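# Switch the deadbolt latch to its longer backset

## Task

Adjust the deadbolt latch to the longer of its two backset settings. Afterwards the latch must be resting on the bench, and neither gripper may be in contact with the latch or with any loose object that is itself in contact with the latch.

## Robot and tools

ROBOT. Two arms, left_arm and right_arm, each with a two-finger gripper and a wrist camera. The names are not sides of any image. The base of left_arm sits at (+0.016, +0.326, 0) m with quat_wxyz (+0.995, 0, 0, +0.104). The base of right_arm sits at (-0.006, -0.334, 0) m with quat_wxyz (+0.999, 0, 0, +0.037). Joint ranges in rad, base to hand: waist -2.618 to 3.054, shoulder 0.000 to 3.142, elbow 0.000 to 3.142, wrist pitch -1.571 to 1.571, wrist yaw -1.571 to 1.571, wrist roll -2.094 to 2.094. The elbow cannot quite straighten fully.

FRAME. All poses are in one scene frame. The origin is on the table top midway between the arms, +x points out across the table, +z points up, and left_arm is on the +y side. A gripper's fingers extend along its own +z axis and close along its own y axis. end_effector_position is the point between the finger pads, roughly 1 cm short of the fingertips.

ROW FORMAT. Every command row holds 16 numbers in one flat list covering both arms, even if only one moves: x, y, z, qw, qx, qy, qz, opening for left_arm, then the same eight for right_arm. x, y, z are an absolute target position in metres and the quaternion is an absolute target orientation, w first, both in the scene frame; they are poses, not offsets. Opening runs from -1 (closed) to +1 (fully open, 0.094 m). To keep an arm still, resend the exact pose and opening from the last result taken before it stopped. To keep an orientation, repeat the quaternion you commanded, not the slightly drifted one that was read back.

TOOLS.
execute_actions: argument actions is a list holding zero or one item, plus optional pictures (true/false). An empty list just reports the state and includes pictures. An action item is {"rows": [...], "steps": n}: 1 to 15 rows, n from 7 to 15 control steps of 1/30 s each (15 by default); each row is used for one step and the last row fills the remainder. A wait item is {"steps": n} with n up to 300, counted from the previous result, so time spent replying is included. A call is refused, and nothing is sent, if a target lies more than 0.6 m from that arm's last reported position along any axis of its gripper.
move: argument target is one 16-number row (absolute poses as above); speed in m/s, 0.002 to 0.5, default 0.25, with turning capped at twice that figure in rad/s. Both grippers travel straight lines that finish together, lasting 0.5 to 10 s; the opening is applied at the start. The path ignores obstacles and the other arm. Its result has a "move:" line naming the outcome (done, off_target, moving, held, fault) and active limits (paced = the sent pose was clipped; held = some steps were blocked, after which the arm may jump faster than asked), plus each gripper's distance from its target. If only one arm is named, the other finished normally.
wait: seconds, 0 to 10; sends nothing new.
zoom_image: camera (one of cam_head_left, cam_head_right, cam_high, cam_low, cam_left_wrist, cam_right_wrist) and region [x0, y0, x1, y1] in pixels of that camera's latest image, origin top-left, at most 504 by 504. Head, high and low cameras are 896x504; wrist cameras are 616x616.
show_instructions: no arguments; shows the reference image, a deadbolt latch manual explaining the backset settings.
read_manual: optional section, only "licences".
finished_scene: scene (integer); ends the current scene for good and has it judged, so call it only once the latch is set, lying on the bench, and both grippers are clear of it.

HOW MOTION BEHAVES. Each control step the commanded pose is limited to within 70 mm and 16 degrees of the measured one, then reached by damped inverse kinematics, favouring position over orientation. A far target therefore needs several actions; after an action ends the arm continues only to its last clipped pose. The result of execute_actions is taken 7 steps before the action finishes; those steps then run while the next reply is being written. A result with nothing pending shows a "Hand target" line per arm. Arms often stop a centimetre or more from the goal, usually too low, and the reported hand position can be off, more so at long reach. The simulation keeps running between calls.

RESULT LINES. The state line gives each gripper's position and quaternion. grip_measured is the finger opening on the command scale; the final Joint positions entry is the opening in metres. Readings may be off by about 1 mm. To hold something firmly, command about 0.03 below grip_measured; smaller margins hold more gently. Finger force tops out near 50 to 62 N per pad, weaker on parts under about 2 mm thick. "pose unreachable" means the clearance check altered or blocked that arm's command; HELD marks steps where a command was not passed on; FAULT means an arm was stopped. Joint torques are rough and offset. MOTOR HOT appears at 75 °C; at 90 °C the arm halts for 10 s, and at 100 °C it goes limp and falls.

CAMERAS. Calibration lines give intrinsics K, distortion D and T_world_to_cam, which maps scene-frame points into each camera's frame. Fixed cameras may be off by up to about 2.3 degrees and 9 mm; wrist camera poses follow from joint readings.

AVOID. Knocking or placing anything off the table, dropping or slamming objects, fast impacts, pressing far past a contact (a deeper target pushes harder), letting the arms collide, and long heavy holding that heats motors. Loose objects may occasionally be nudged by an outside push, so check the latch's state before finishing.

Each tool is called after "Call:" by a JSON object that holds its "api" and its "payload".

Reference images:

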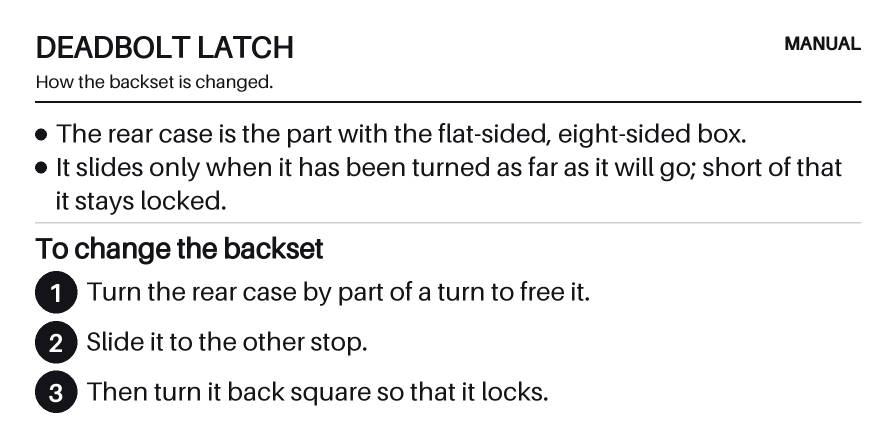

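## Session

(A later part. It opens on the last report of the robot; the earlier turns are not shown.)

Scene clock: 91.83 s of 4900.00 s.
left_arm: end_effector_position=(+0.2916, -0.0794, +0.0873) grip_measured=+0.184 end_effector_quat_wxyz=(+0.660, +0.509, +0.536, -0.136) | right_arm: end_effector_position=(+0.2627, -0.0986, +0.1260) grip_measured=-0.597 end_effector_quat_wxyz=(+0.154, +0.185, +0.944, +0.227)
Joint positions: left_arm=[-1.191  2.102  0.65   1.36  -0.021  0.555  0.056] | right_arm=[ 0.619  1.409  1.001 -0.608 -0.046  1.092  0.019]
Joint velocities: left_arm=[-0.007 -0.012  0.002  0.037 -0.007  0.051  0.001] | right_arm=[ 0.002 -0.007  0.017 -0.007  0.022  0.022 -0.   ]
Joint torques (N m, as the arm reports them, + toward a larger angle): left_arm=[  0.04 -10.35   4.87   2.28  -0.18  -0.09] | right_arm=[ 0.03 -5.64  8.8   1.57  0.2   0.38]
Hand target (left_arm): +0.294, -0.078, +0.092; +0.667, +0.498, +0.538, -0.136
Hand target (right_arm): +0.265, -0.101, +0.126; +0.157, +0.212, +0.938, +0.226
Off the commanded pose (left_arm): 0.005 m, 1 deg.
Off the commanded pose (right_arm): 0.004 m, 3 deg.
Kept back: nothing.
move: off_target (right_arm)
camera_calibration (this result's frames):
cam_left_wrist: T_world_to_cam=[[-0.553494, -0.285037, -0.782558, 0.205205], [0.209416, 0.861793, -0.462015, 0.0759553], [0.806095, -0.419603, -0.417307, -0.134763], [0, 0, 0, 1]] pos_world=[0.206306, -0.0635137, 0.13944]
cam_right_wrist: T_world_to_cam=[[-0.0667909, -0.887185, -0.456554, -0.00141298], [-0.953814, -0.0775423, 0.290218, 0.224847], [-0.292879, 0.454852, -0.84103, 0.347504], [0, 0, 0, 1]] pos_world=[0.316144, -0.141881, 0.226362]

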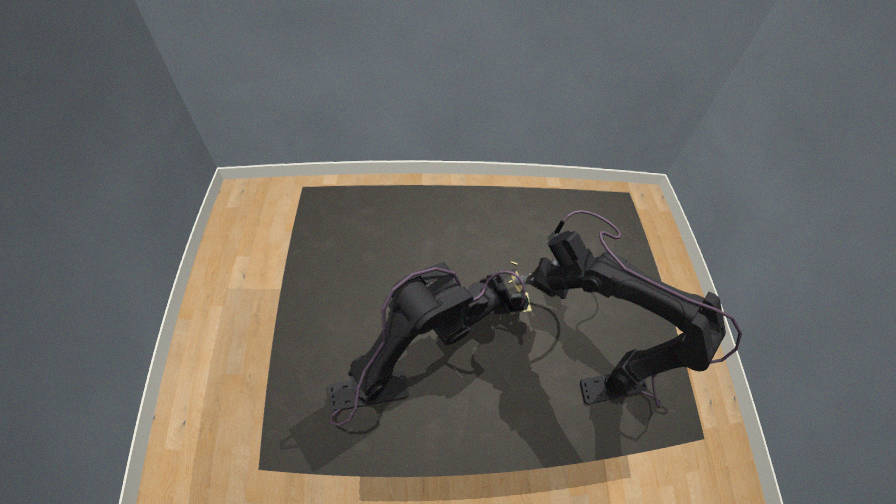

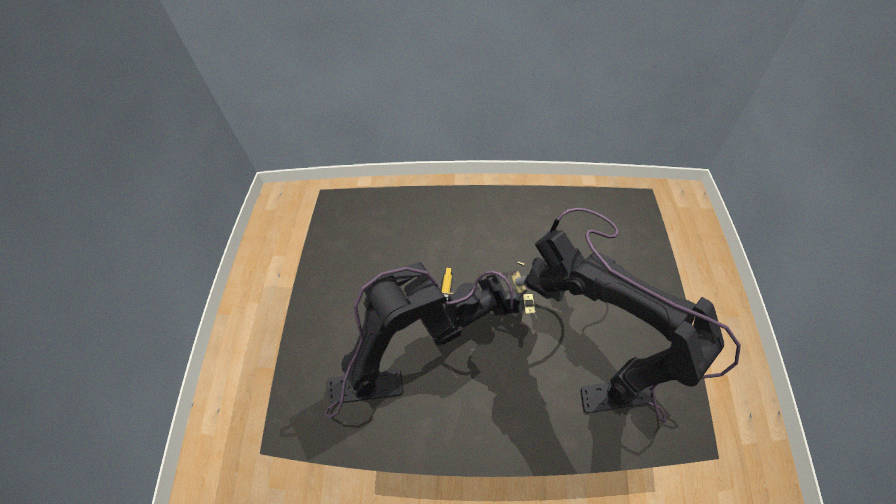

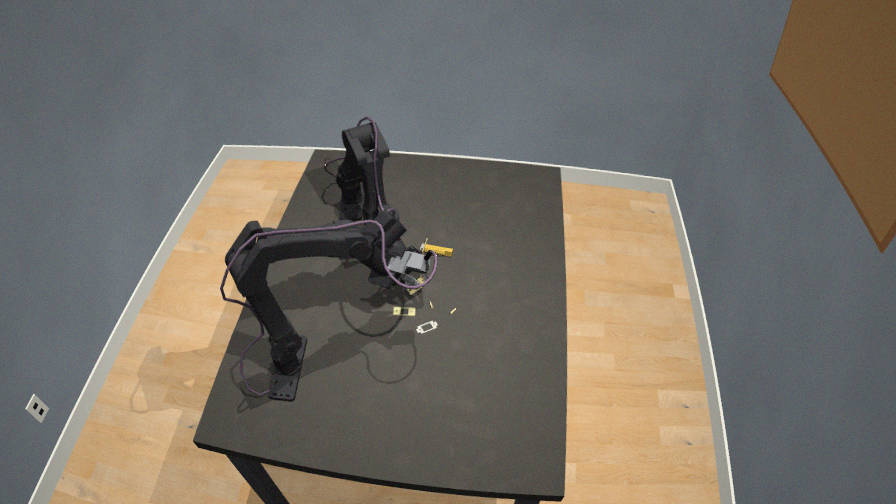

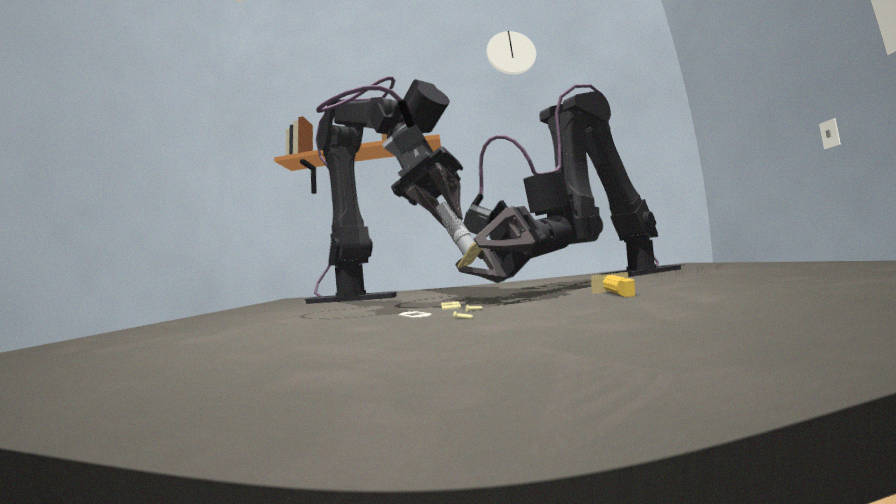

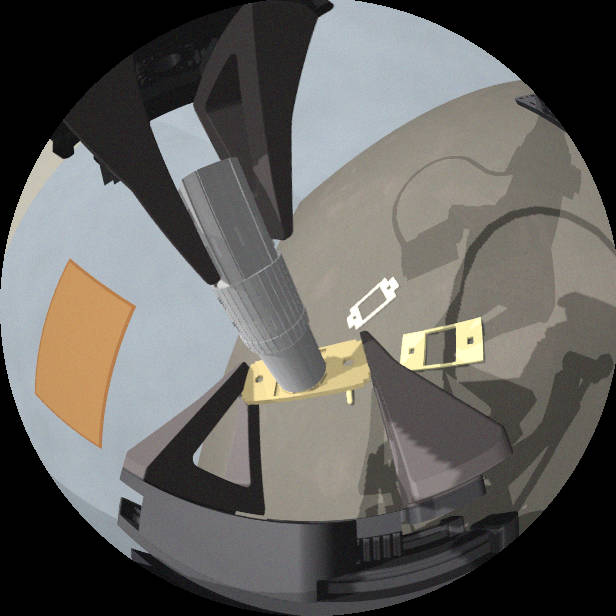

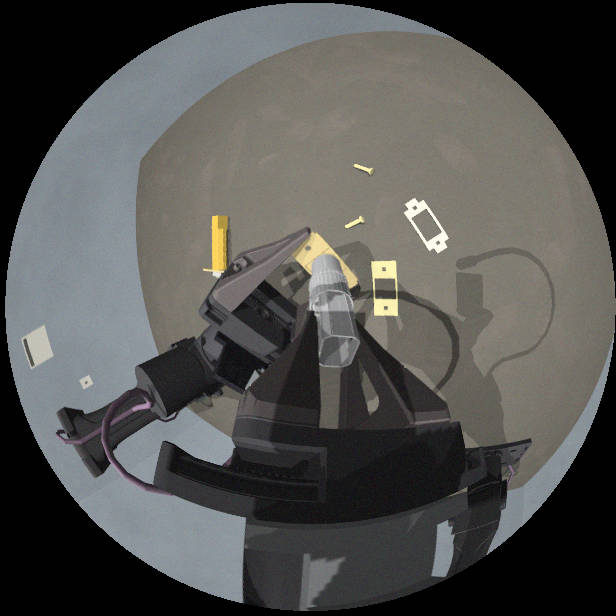

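Call:
{"api": "move", "payload": {"target": [0.2916, -0.0794, 0.0873, 0.660, 0.509, 0.536, -0.136, 0.10, 0.2571, -0.1042, 0.1388, 0.1571, 0.2122, 0.9375, 0.2258, -0.75], "speed": 0.03}}

Scene clock: 93.60 s of 4900.00 s.
left_arm: end_effector_position=(+0.2863, -0.0828, +0.0866) grip_measured=+0.184 end_effector_quat_wxyz=(+0.656, +0.518, +0.528, -0.148) | right_arm: end_effector_position=(+0.2562, -0.1010, +0.1262) grip_measured=-0.597 end_effector_quat_wxyz=(+0.147, +0.195, +0.944, +0.222)
Joint positions: left_arm=[-1.191  2.102  0.65   1.357  0.015  0.555  0.056] | right_arm=[ 0.628  1.397  1.001 -0.638 -0.041  1.119  0.019]
Joint velocities: left_arm=[-0.012 -0.012 -0.002 -0.037 -0.007 -0.051 -0.   ] | right_arm=[-0.002 -0.007 -0.012 -0.022  0.022  0.022 -0.001]
Joint torques (N m, as the arm reports them, + toward a larger angle): left_arm=[  0.02 -10.34   4.9    2.12  -0.38   0.  ] | right_arm=[ 0.12 -7.72 10.38  1.24  0.19  0.27]
Hand target (left_arm): +0.292, -0.079, +0.087; +0.660, +0.509, +0.536, -0.136
Hand target (right_arm): +0.257, -0.104, +0.138; +0.157, +0.212, +0.938, +0.226
Off the commanded pose (left_arm): 0.006 m, 2 deg.
Off the commanded pose (right_arm): 0.013 m, 2 deg.
Kept back: nothing.
move: off_target (right_arm)
camera_calibration (this result's frames):
cam_left_wrist: T_world_to_cam=[[-0.566675, -0.264697, -0.780266, 0.205957], [0.237674, 0.854224, -0.462399, 0.0710123], [0.788917, -0.447479, -0.421155, -0.129324], [0, 0, 0, 1]] pos_world=[0.201859, -0.0640137, 0.139072]
cam_right_wrist: T_world_to_cam=[[-0.0909308, -0.88802, -0.450724, 0.00148764], [-0.94883, -0.0601858, 0.309999, 0.21645], [-0.302412, 0.455849, -0.837107, 0.348933], [0, 0, 0, 1]] pos_world=[0.311031, -0.144713, 0.225666]

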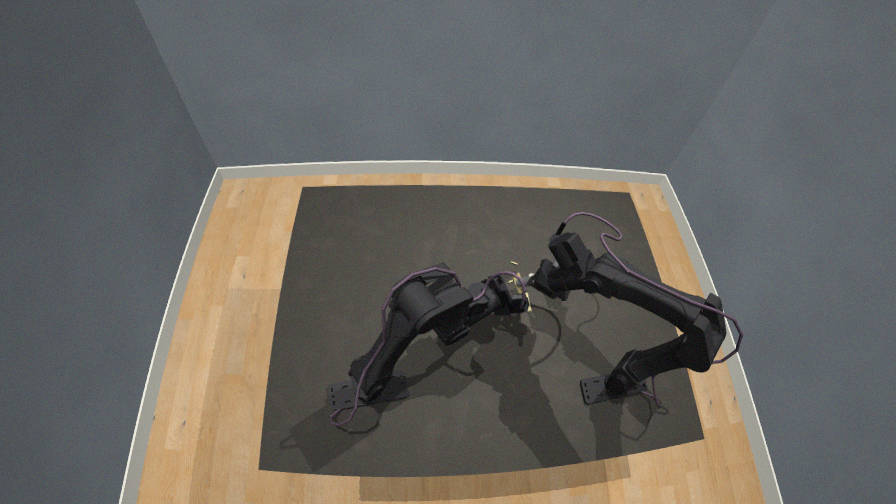

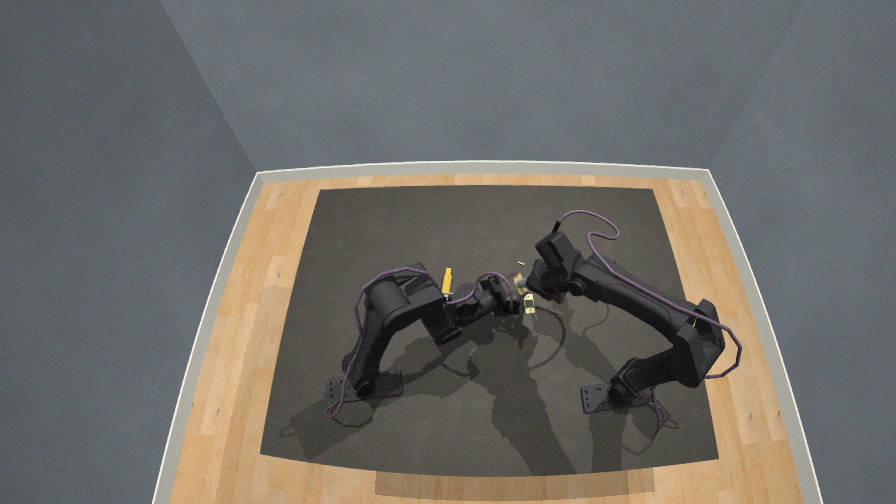

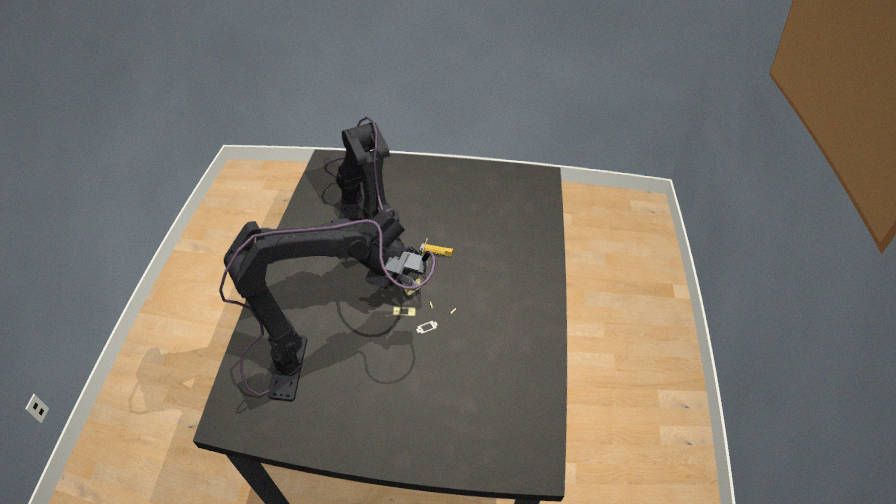

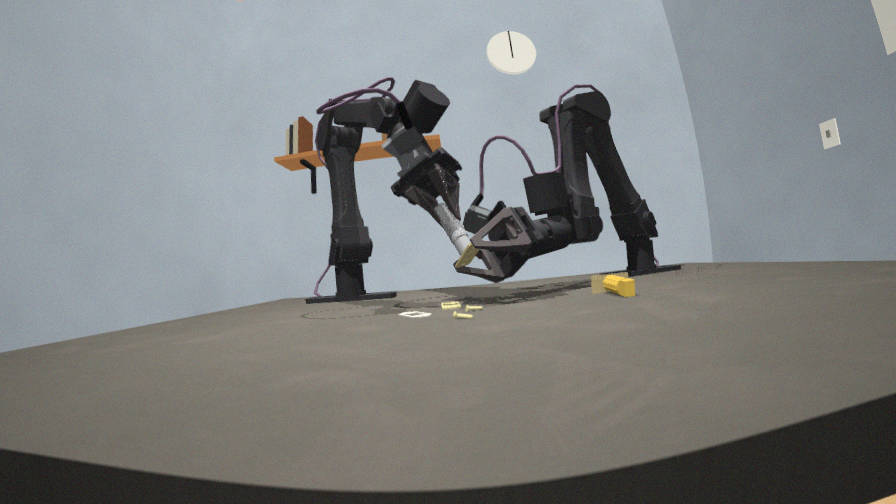

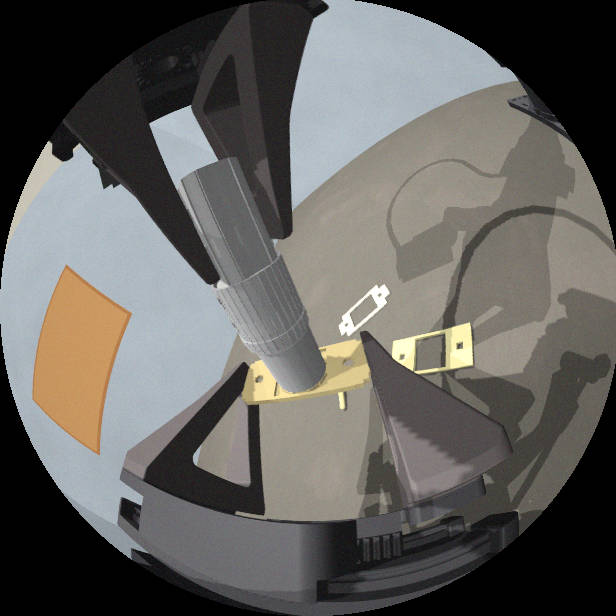

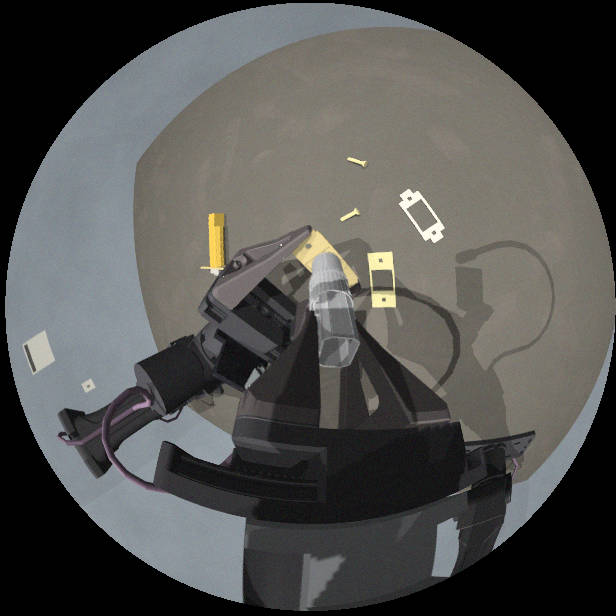

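Call:
{"api": "move", "payload": {"target": [0.2863, -0.0828, 0.0866, 0.656, 0.518, 0.528, -0.148, 0.10, 0.2522, -0.1045, 0.1487, 0.1571, 0.2122, 0.9375, 0.2258, -0.75], "speed": 0.04}}

Scene clock: 95.10 s of 4900.00 s.
left_arm: end_effector_position=(+0.2810, -0.0864, +0.0889) grip_measured=+0.184 end_effector_quat_wxyz=(+0.657, +0.525, +0.517, -0.162) | right_arm: end_effector_position=(+0.2501, -0.1037, +0.1287) grip_measured=-0.597 end_effector_quat_wxyz=(+0.144, +0.202, +0.944, +0.217)
Joint positions: left_arm=[-1.191  2.102  0.65   1.366  0.051  0.556  0.056] | right_arm=[ 0.639  1.378  1.001 -0.667 -0.031  1.141  0.019]
Joint velocities: left_arm=[ 0.007 -0.007 -0.002  0.007 -0.066  0.022  0.   ] | right_arm=[ 0.032 -0.002  0.007  0.037  0.022 -0.007  0.001]
Joint torques (N m, as the arm reports them, + toward a larger angle): left_arm=[  0.01 -10.28   4.8    2.03  -0.4    0.01] | right_arm=[ 0.23 -7.65 12.46  1.09  0.18  0.17]
Hand target (left_arm): +0.286, -0.083, +0.087; +0.656, +0.518, +0.528, -0.148
Hand target (right_arm): +0.252, -0.104, +0.148; +0.157, +0.212, +0.938, +0.227
Off the commanded pose (left_arm): 0.007 m, 2 deg.
Off the commanded pose (right_arm): 0.020 m, 2 deg.
Kept back: nothing.
move: off_target (right_arm)
camera_calibration (this result's frames):
cam_left_wrist: T_world_to_cam=[[-0.57374, -0.251536, -0.779456, 0.206873], [0.269644, 0.840611, -0.46975, 0.0669437], [0.773379, -0.479691, -0.414466, -0.1247], [0, 0, 0, 1]] pos_world=[0.19708, -0.0640552, 0.141011]
cam_right_wrist: T_world_to_cam=[[-0.107533, -0.888768, -0.445565, 0.00305298], [-0.94637, -0.0458315, 0.319818, 0.209316], [-0.304665, 0.45606, -0.836175, 0.350928], [0, 0, 0, 1]] pos_world=[0.305334, -0.147738, 0.227855]

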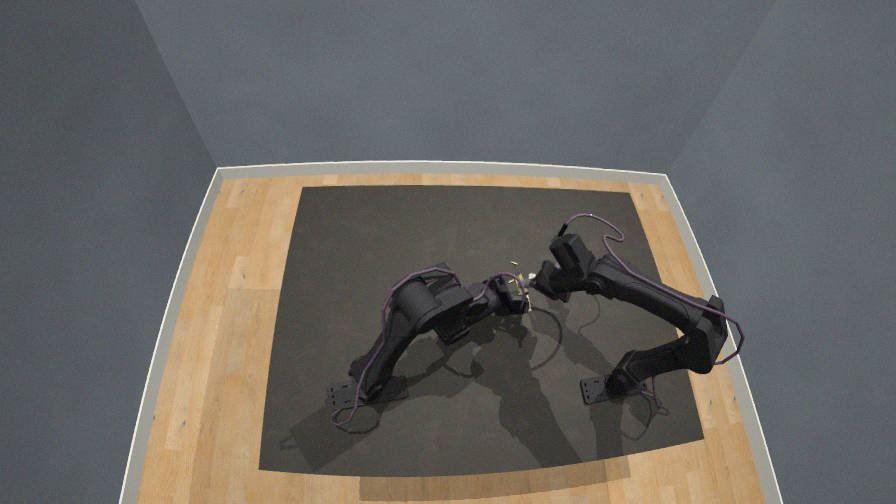

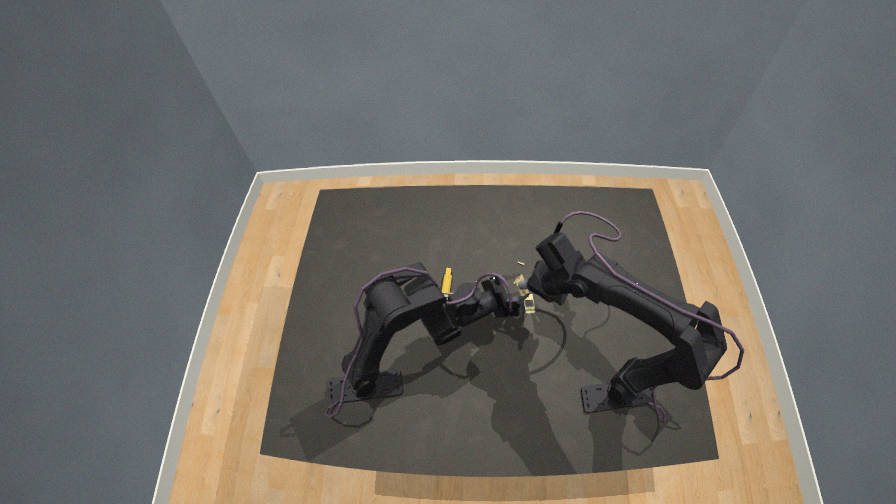

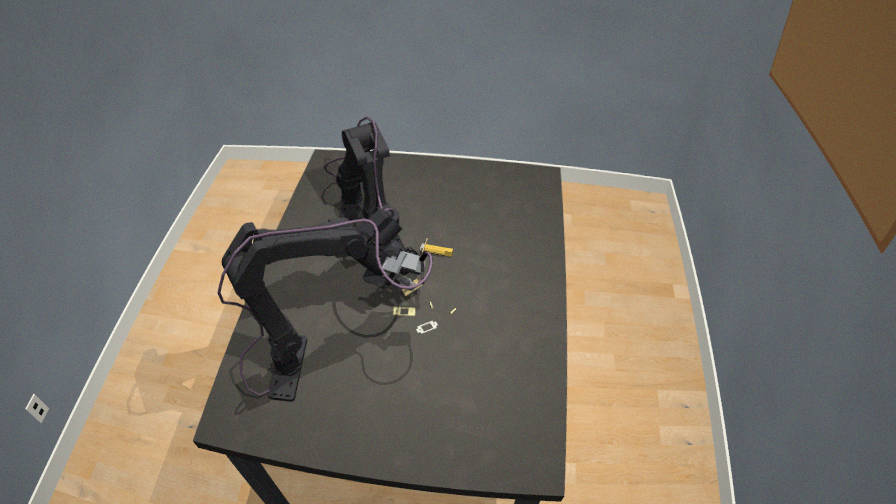

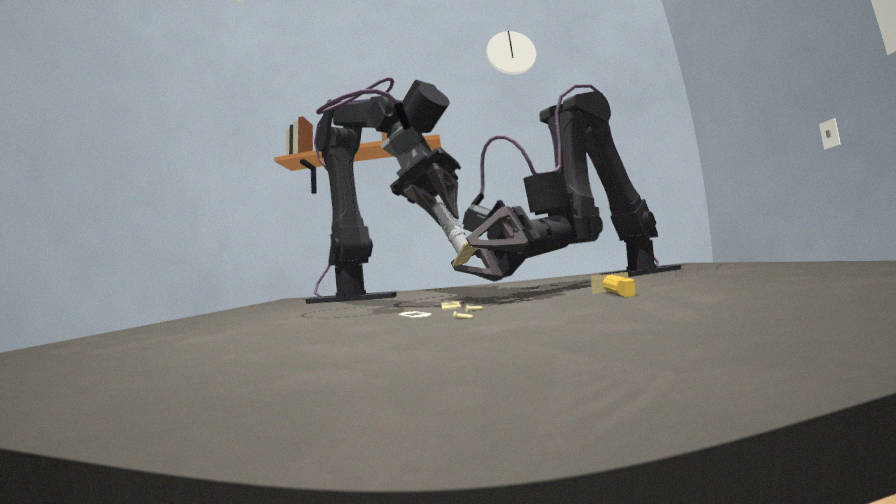

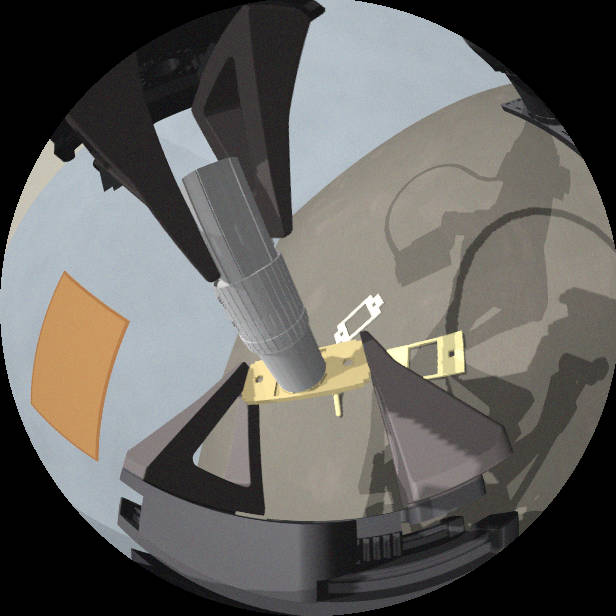

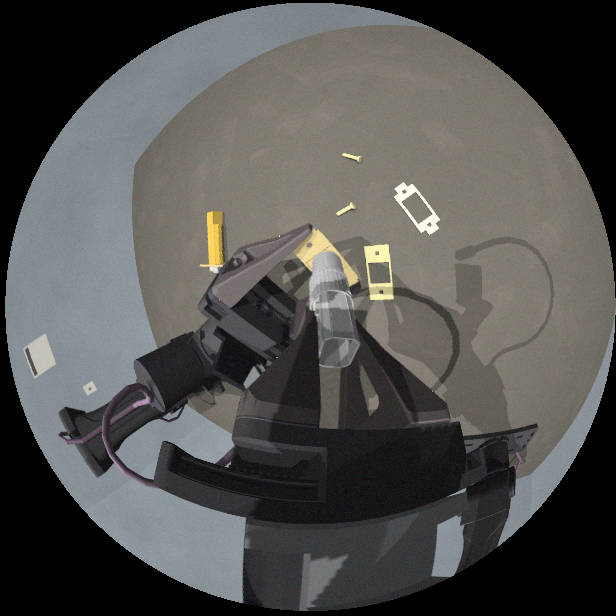

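Call:
{"api": "move", "payload": {"target": [0.2850, -0.0829, 0.0804, 0.657, 0.525, 0.517, -0.162, 0.10, 0.2501, -0.1037, 0.1487, 0.1285, 0.2674, 0.9276, 0.2265, -0.75], "speed": 0.04}}

Scene clock: 98.43 s of 4900.00 s.
left_arm: end_effector_position=(+0.2745, -0.0905, +0.0928) grip_measured=+0.184 end_effector_quat_wxyz=(+0.660, +0.530, +0.501, -0.179) | right_arm: end_effector_position=(+0.2434, -0.1056, +0.1333) grip_measured=-0.597 end_effector_quat_wxyz=(+0.118, +0.244, +0.938, +0.215)
Joint positions: left_arm=[-1.191  2.107  0.65   1.392  0.094  0.555  0.056] | right_arm=[ 0.639  1.378  1.035 -0.735 -0.048  1.232  0.019]
Joint velocities: left_arm=[ 0.007 -0.012  0.002  0.051 -0.037 -0.051 -0.001] | right_arm=[-0.002 -0.012 -0.002 -0.007  0.022 -0.051 -0.001]
Joint torques (N m, as the arm reports them, + toward a larger angle): left_arm=[ 1.25 -7.53  4.69  2.24 -0.32  0.05] | right_arm=[-0.12 -5.9  12.34  1.3   0.13  0.38]
Hand target (left_arm): +0.285, -0.083, +0.080; +0.656, +0.525, +0.517, -0.162
Hand target (right_arm): +0.250, -0.104, +0.149; +0.128, +0.267, +0.928, +0.228
Off the commanded pose (left_arm): 0.018 m, 3 deg.
Off the commanded pose (right_arm): 0.017 m, 3 deg.
Kept back: nothing.
move: off_target (left_arm, right_arm)
camera_calibration (this result's frames):
cam_left_wrist: T_world_to_cam=[[-0.577949, -0.241456, -0.779534, 0.207201], [0.309202, 0.819216, -0.48299, 0.0623589], [0.755228, -0.520177, -0.398807, -0.120157], [0, 0, 0, 1]] pos_world=[0.191216, -0.0635586, 0.143719]
cam_right_wrist: T_world_to_cam=[[-0.199573, -0.868816, -0.453133, 0.0282096], [-0.924171, 0.0131854, 0.381751, 0.193978], [-0.325697, 0.49496, -0.805566, 0.358669], [0, 0, 0, 1]] pos_world=[0.301716, -0.155575, 0.227662]

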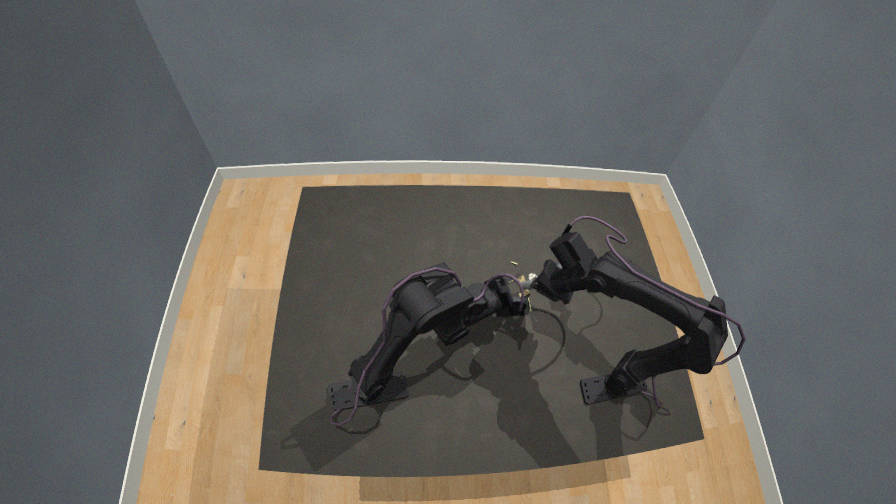

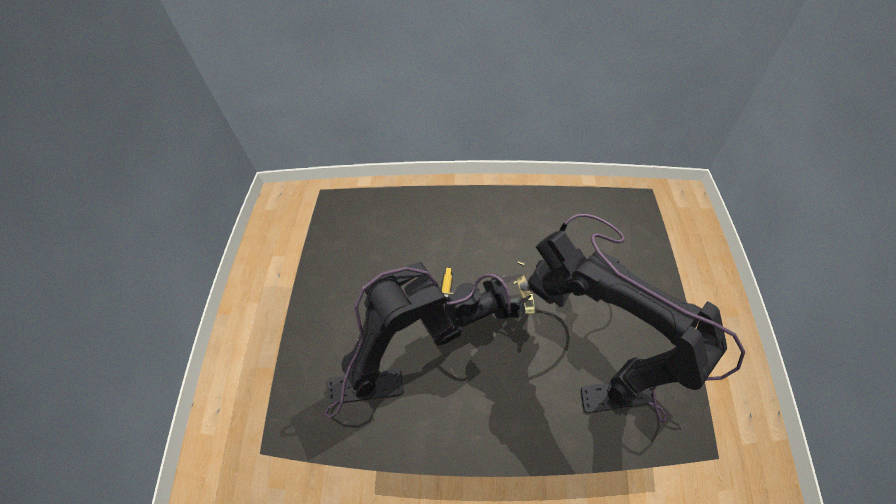

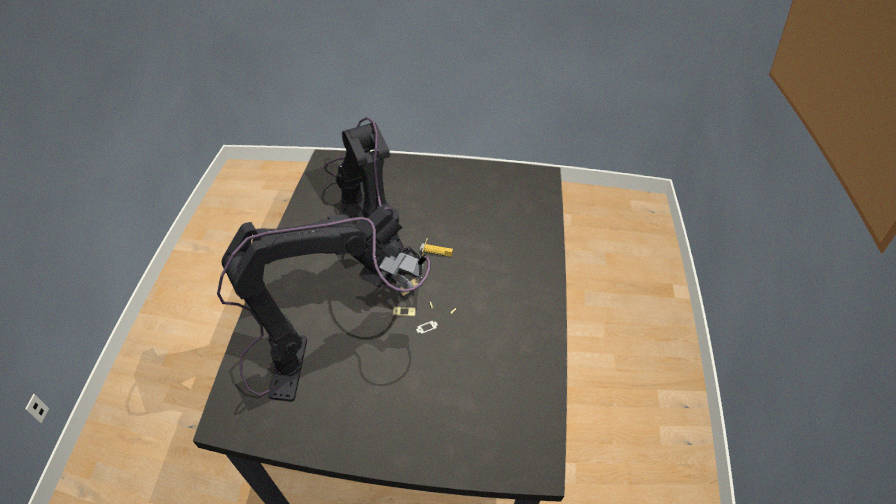

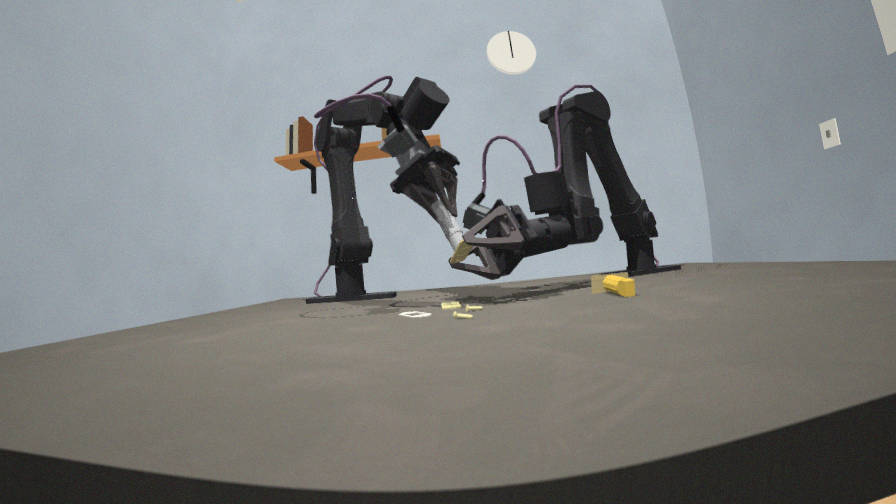

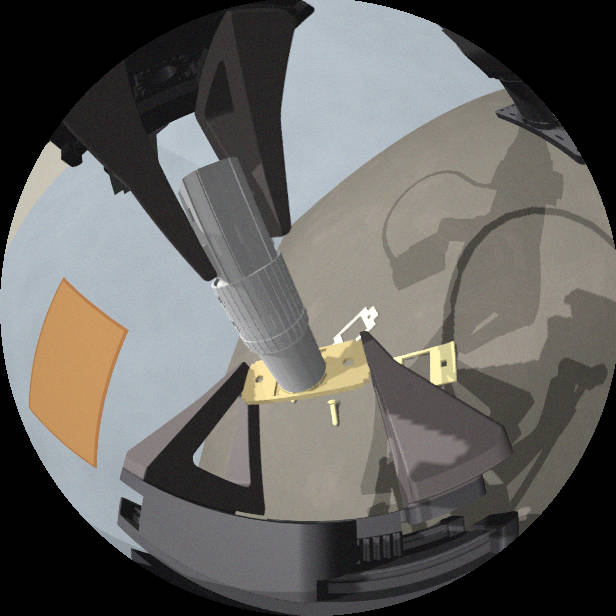

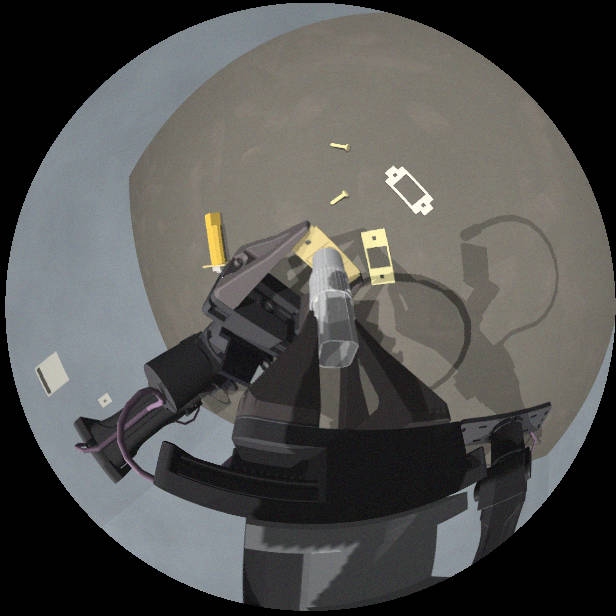

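Call:
{"api": "move", "payload": {"target": [0.2854, -0.0831, 0.0715, 0.660, 0.530, 0.501, -0.179, 0.10, 0.2326, -0.1130, 0.1546, 0.1085, 0.2847, 0.9265, 0.2200, -0.75], "speed": 0.04}}

Scene clock: 102.30 s of 4900.00 s.
left_arm: end_effector_position=(+0.2642, -0.0942, +0.0937) grip_measured=+0.184 end_effector_quat_wxyz=(+0.672, +0.536, +0.465, -0.211) | right_arm: end_effector_position=(+0.2319, -0.1085, +0.1354) grip_measured=-0.597 end_effector_quat_wxyz=(+0.100, +0.262, +0.936, +0.213)
Joint positions: left_arm=[-1.178  2.169  0.65   1.512  0.191  0.553  0.056] | right_arm=[ 0.647  1.355  1.036 -0.781 -0.062  1.281  0.019]
Joint velocities: left_arm=[ 0.017 -0.002 -0.012  0.007  0.007 -0.051 -0.001] | right_arm=[-0.012 -0.007 -0.012  0.081 -0.066  0.081  0.   ]
Joint torques (N m, as the arm reports them, + toward a larger angle): left_arm=[ 2.12 -7.49  4.61  1.82 -0.59  0.08] | right_arm=[-0.27 -7.83 12.2   0.89  0.14  0.34]
Hand target (left_arm): +0.284, -0.082, +0.072; +0.660, +0.531, +0.500, -0.179
Hand target (right_arm): +0.232, -0.113, +0.154; +0.109, +0.284, +0.927, +0.221
Off the commanded pose (left_arm): 0.033 m, 6 deg.
Off the commanded pose (right_arm): 0.020 m, 3 deg.
Kept back: nothing.
move: off_target (left_arm, right_arm)
camera_calibration (this result's frames):
cam_left_wrist: T_world_to_cam=[[-0.575921, -0.233616, -0.783415, 0.201681], [0.389253, 0.764331, -0.514082, 0.0456345], [0.718886, -0.601017, -0.349259, -0.116678], [0, 0, 0, 1]] pos_world=[0.182267, -0.0578896, 0.140709]
cam_right_wrist: T_world_to_cam=[[-0.243856, -0.857901, -0.45226, 0.0356573], [-0.906357, 0.0356905, 0.421002, 0.175617], [-0.345037, 0.512573, -0.786269, 0.361877], [0, 0, 0, 1]] pos_world=[0.292728, -0.161166, 0.226724]

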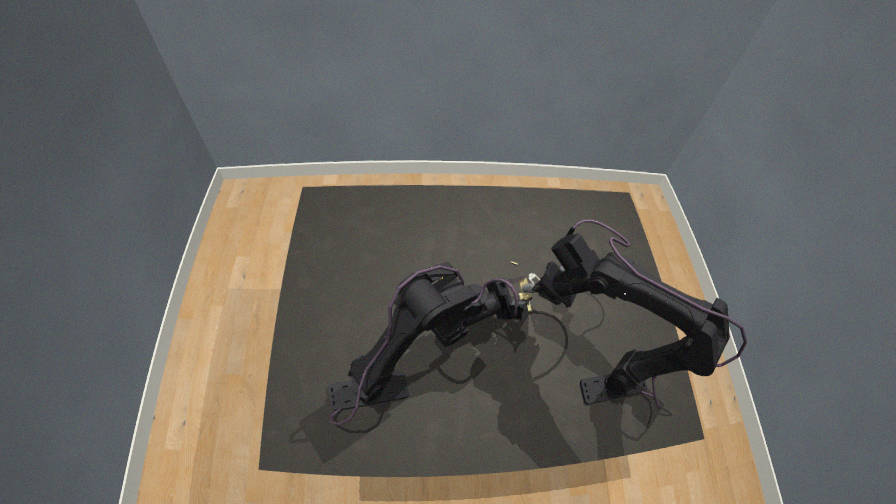

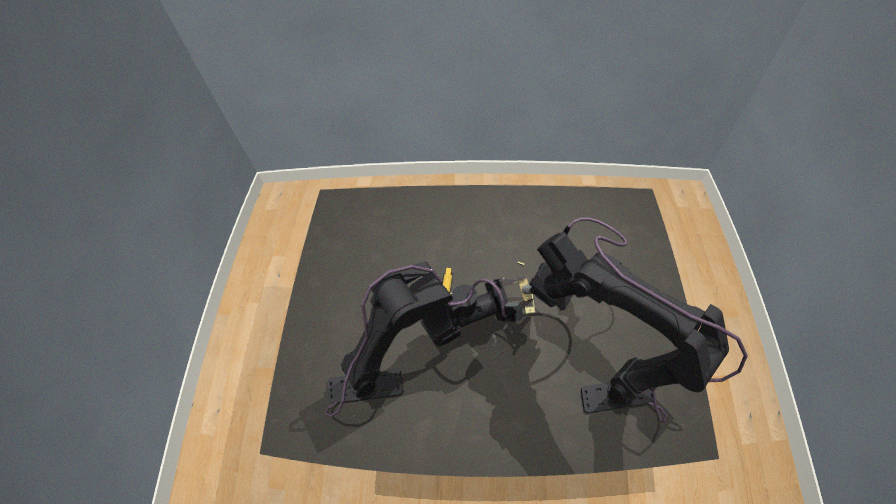

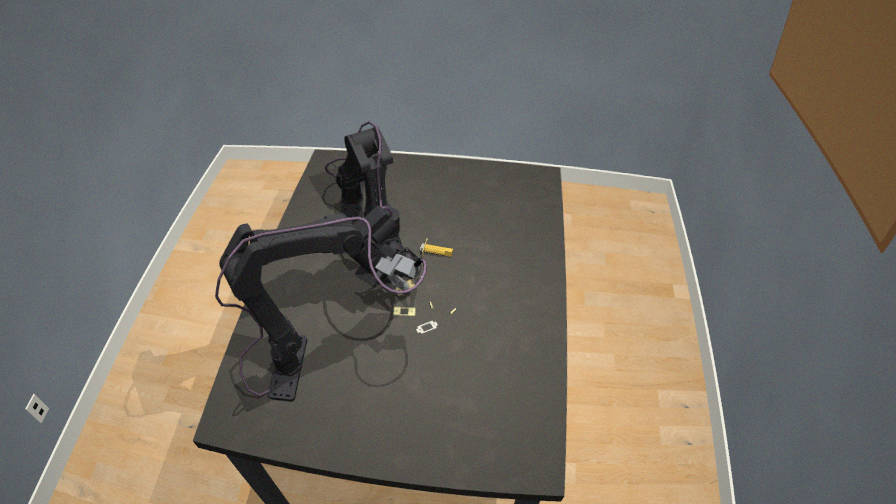

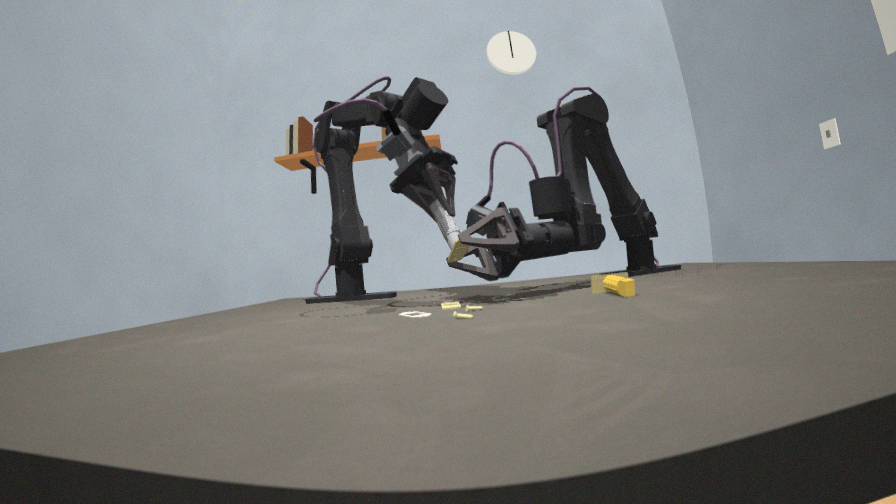

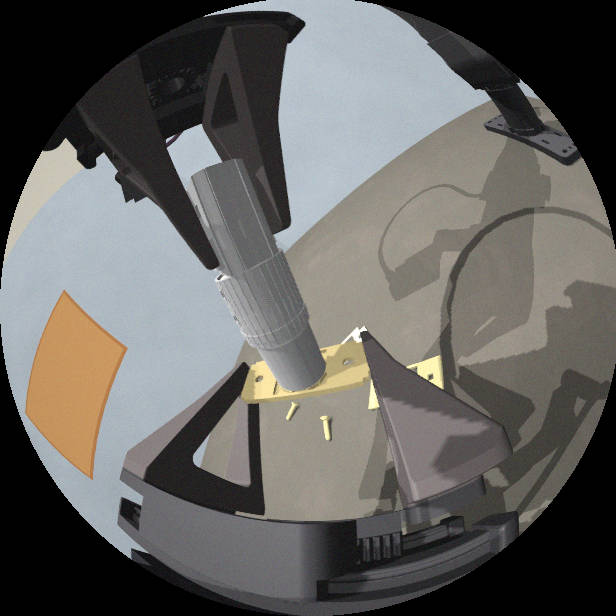

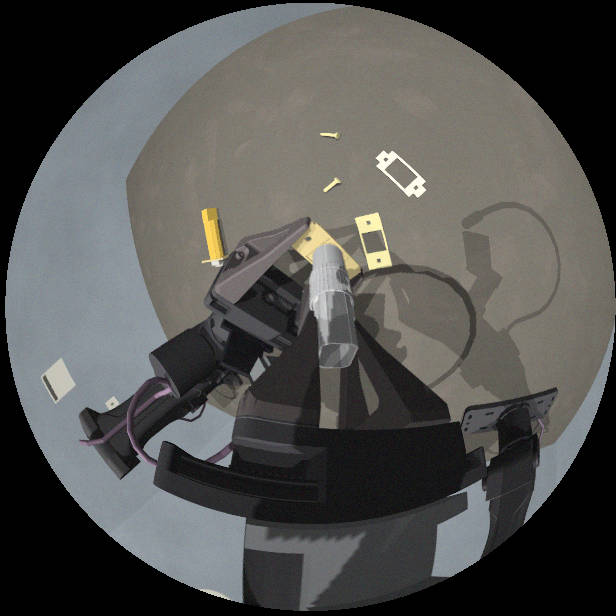

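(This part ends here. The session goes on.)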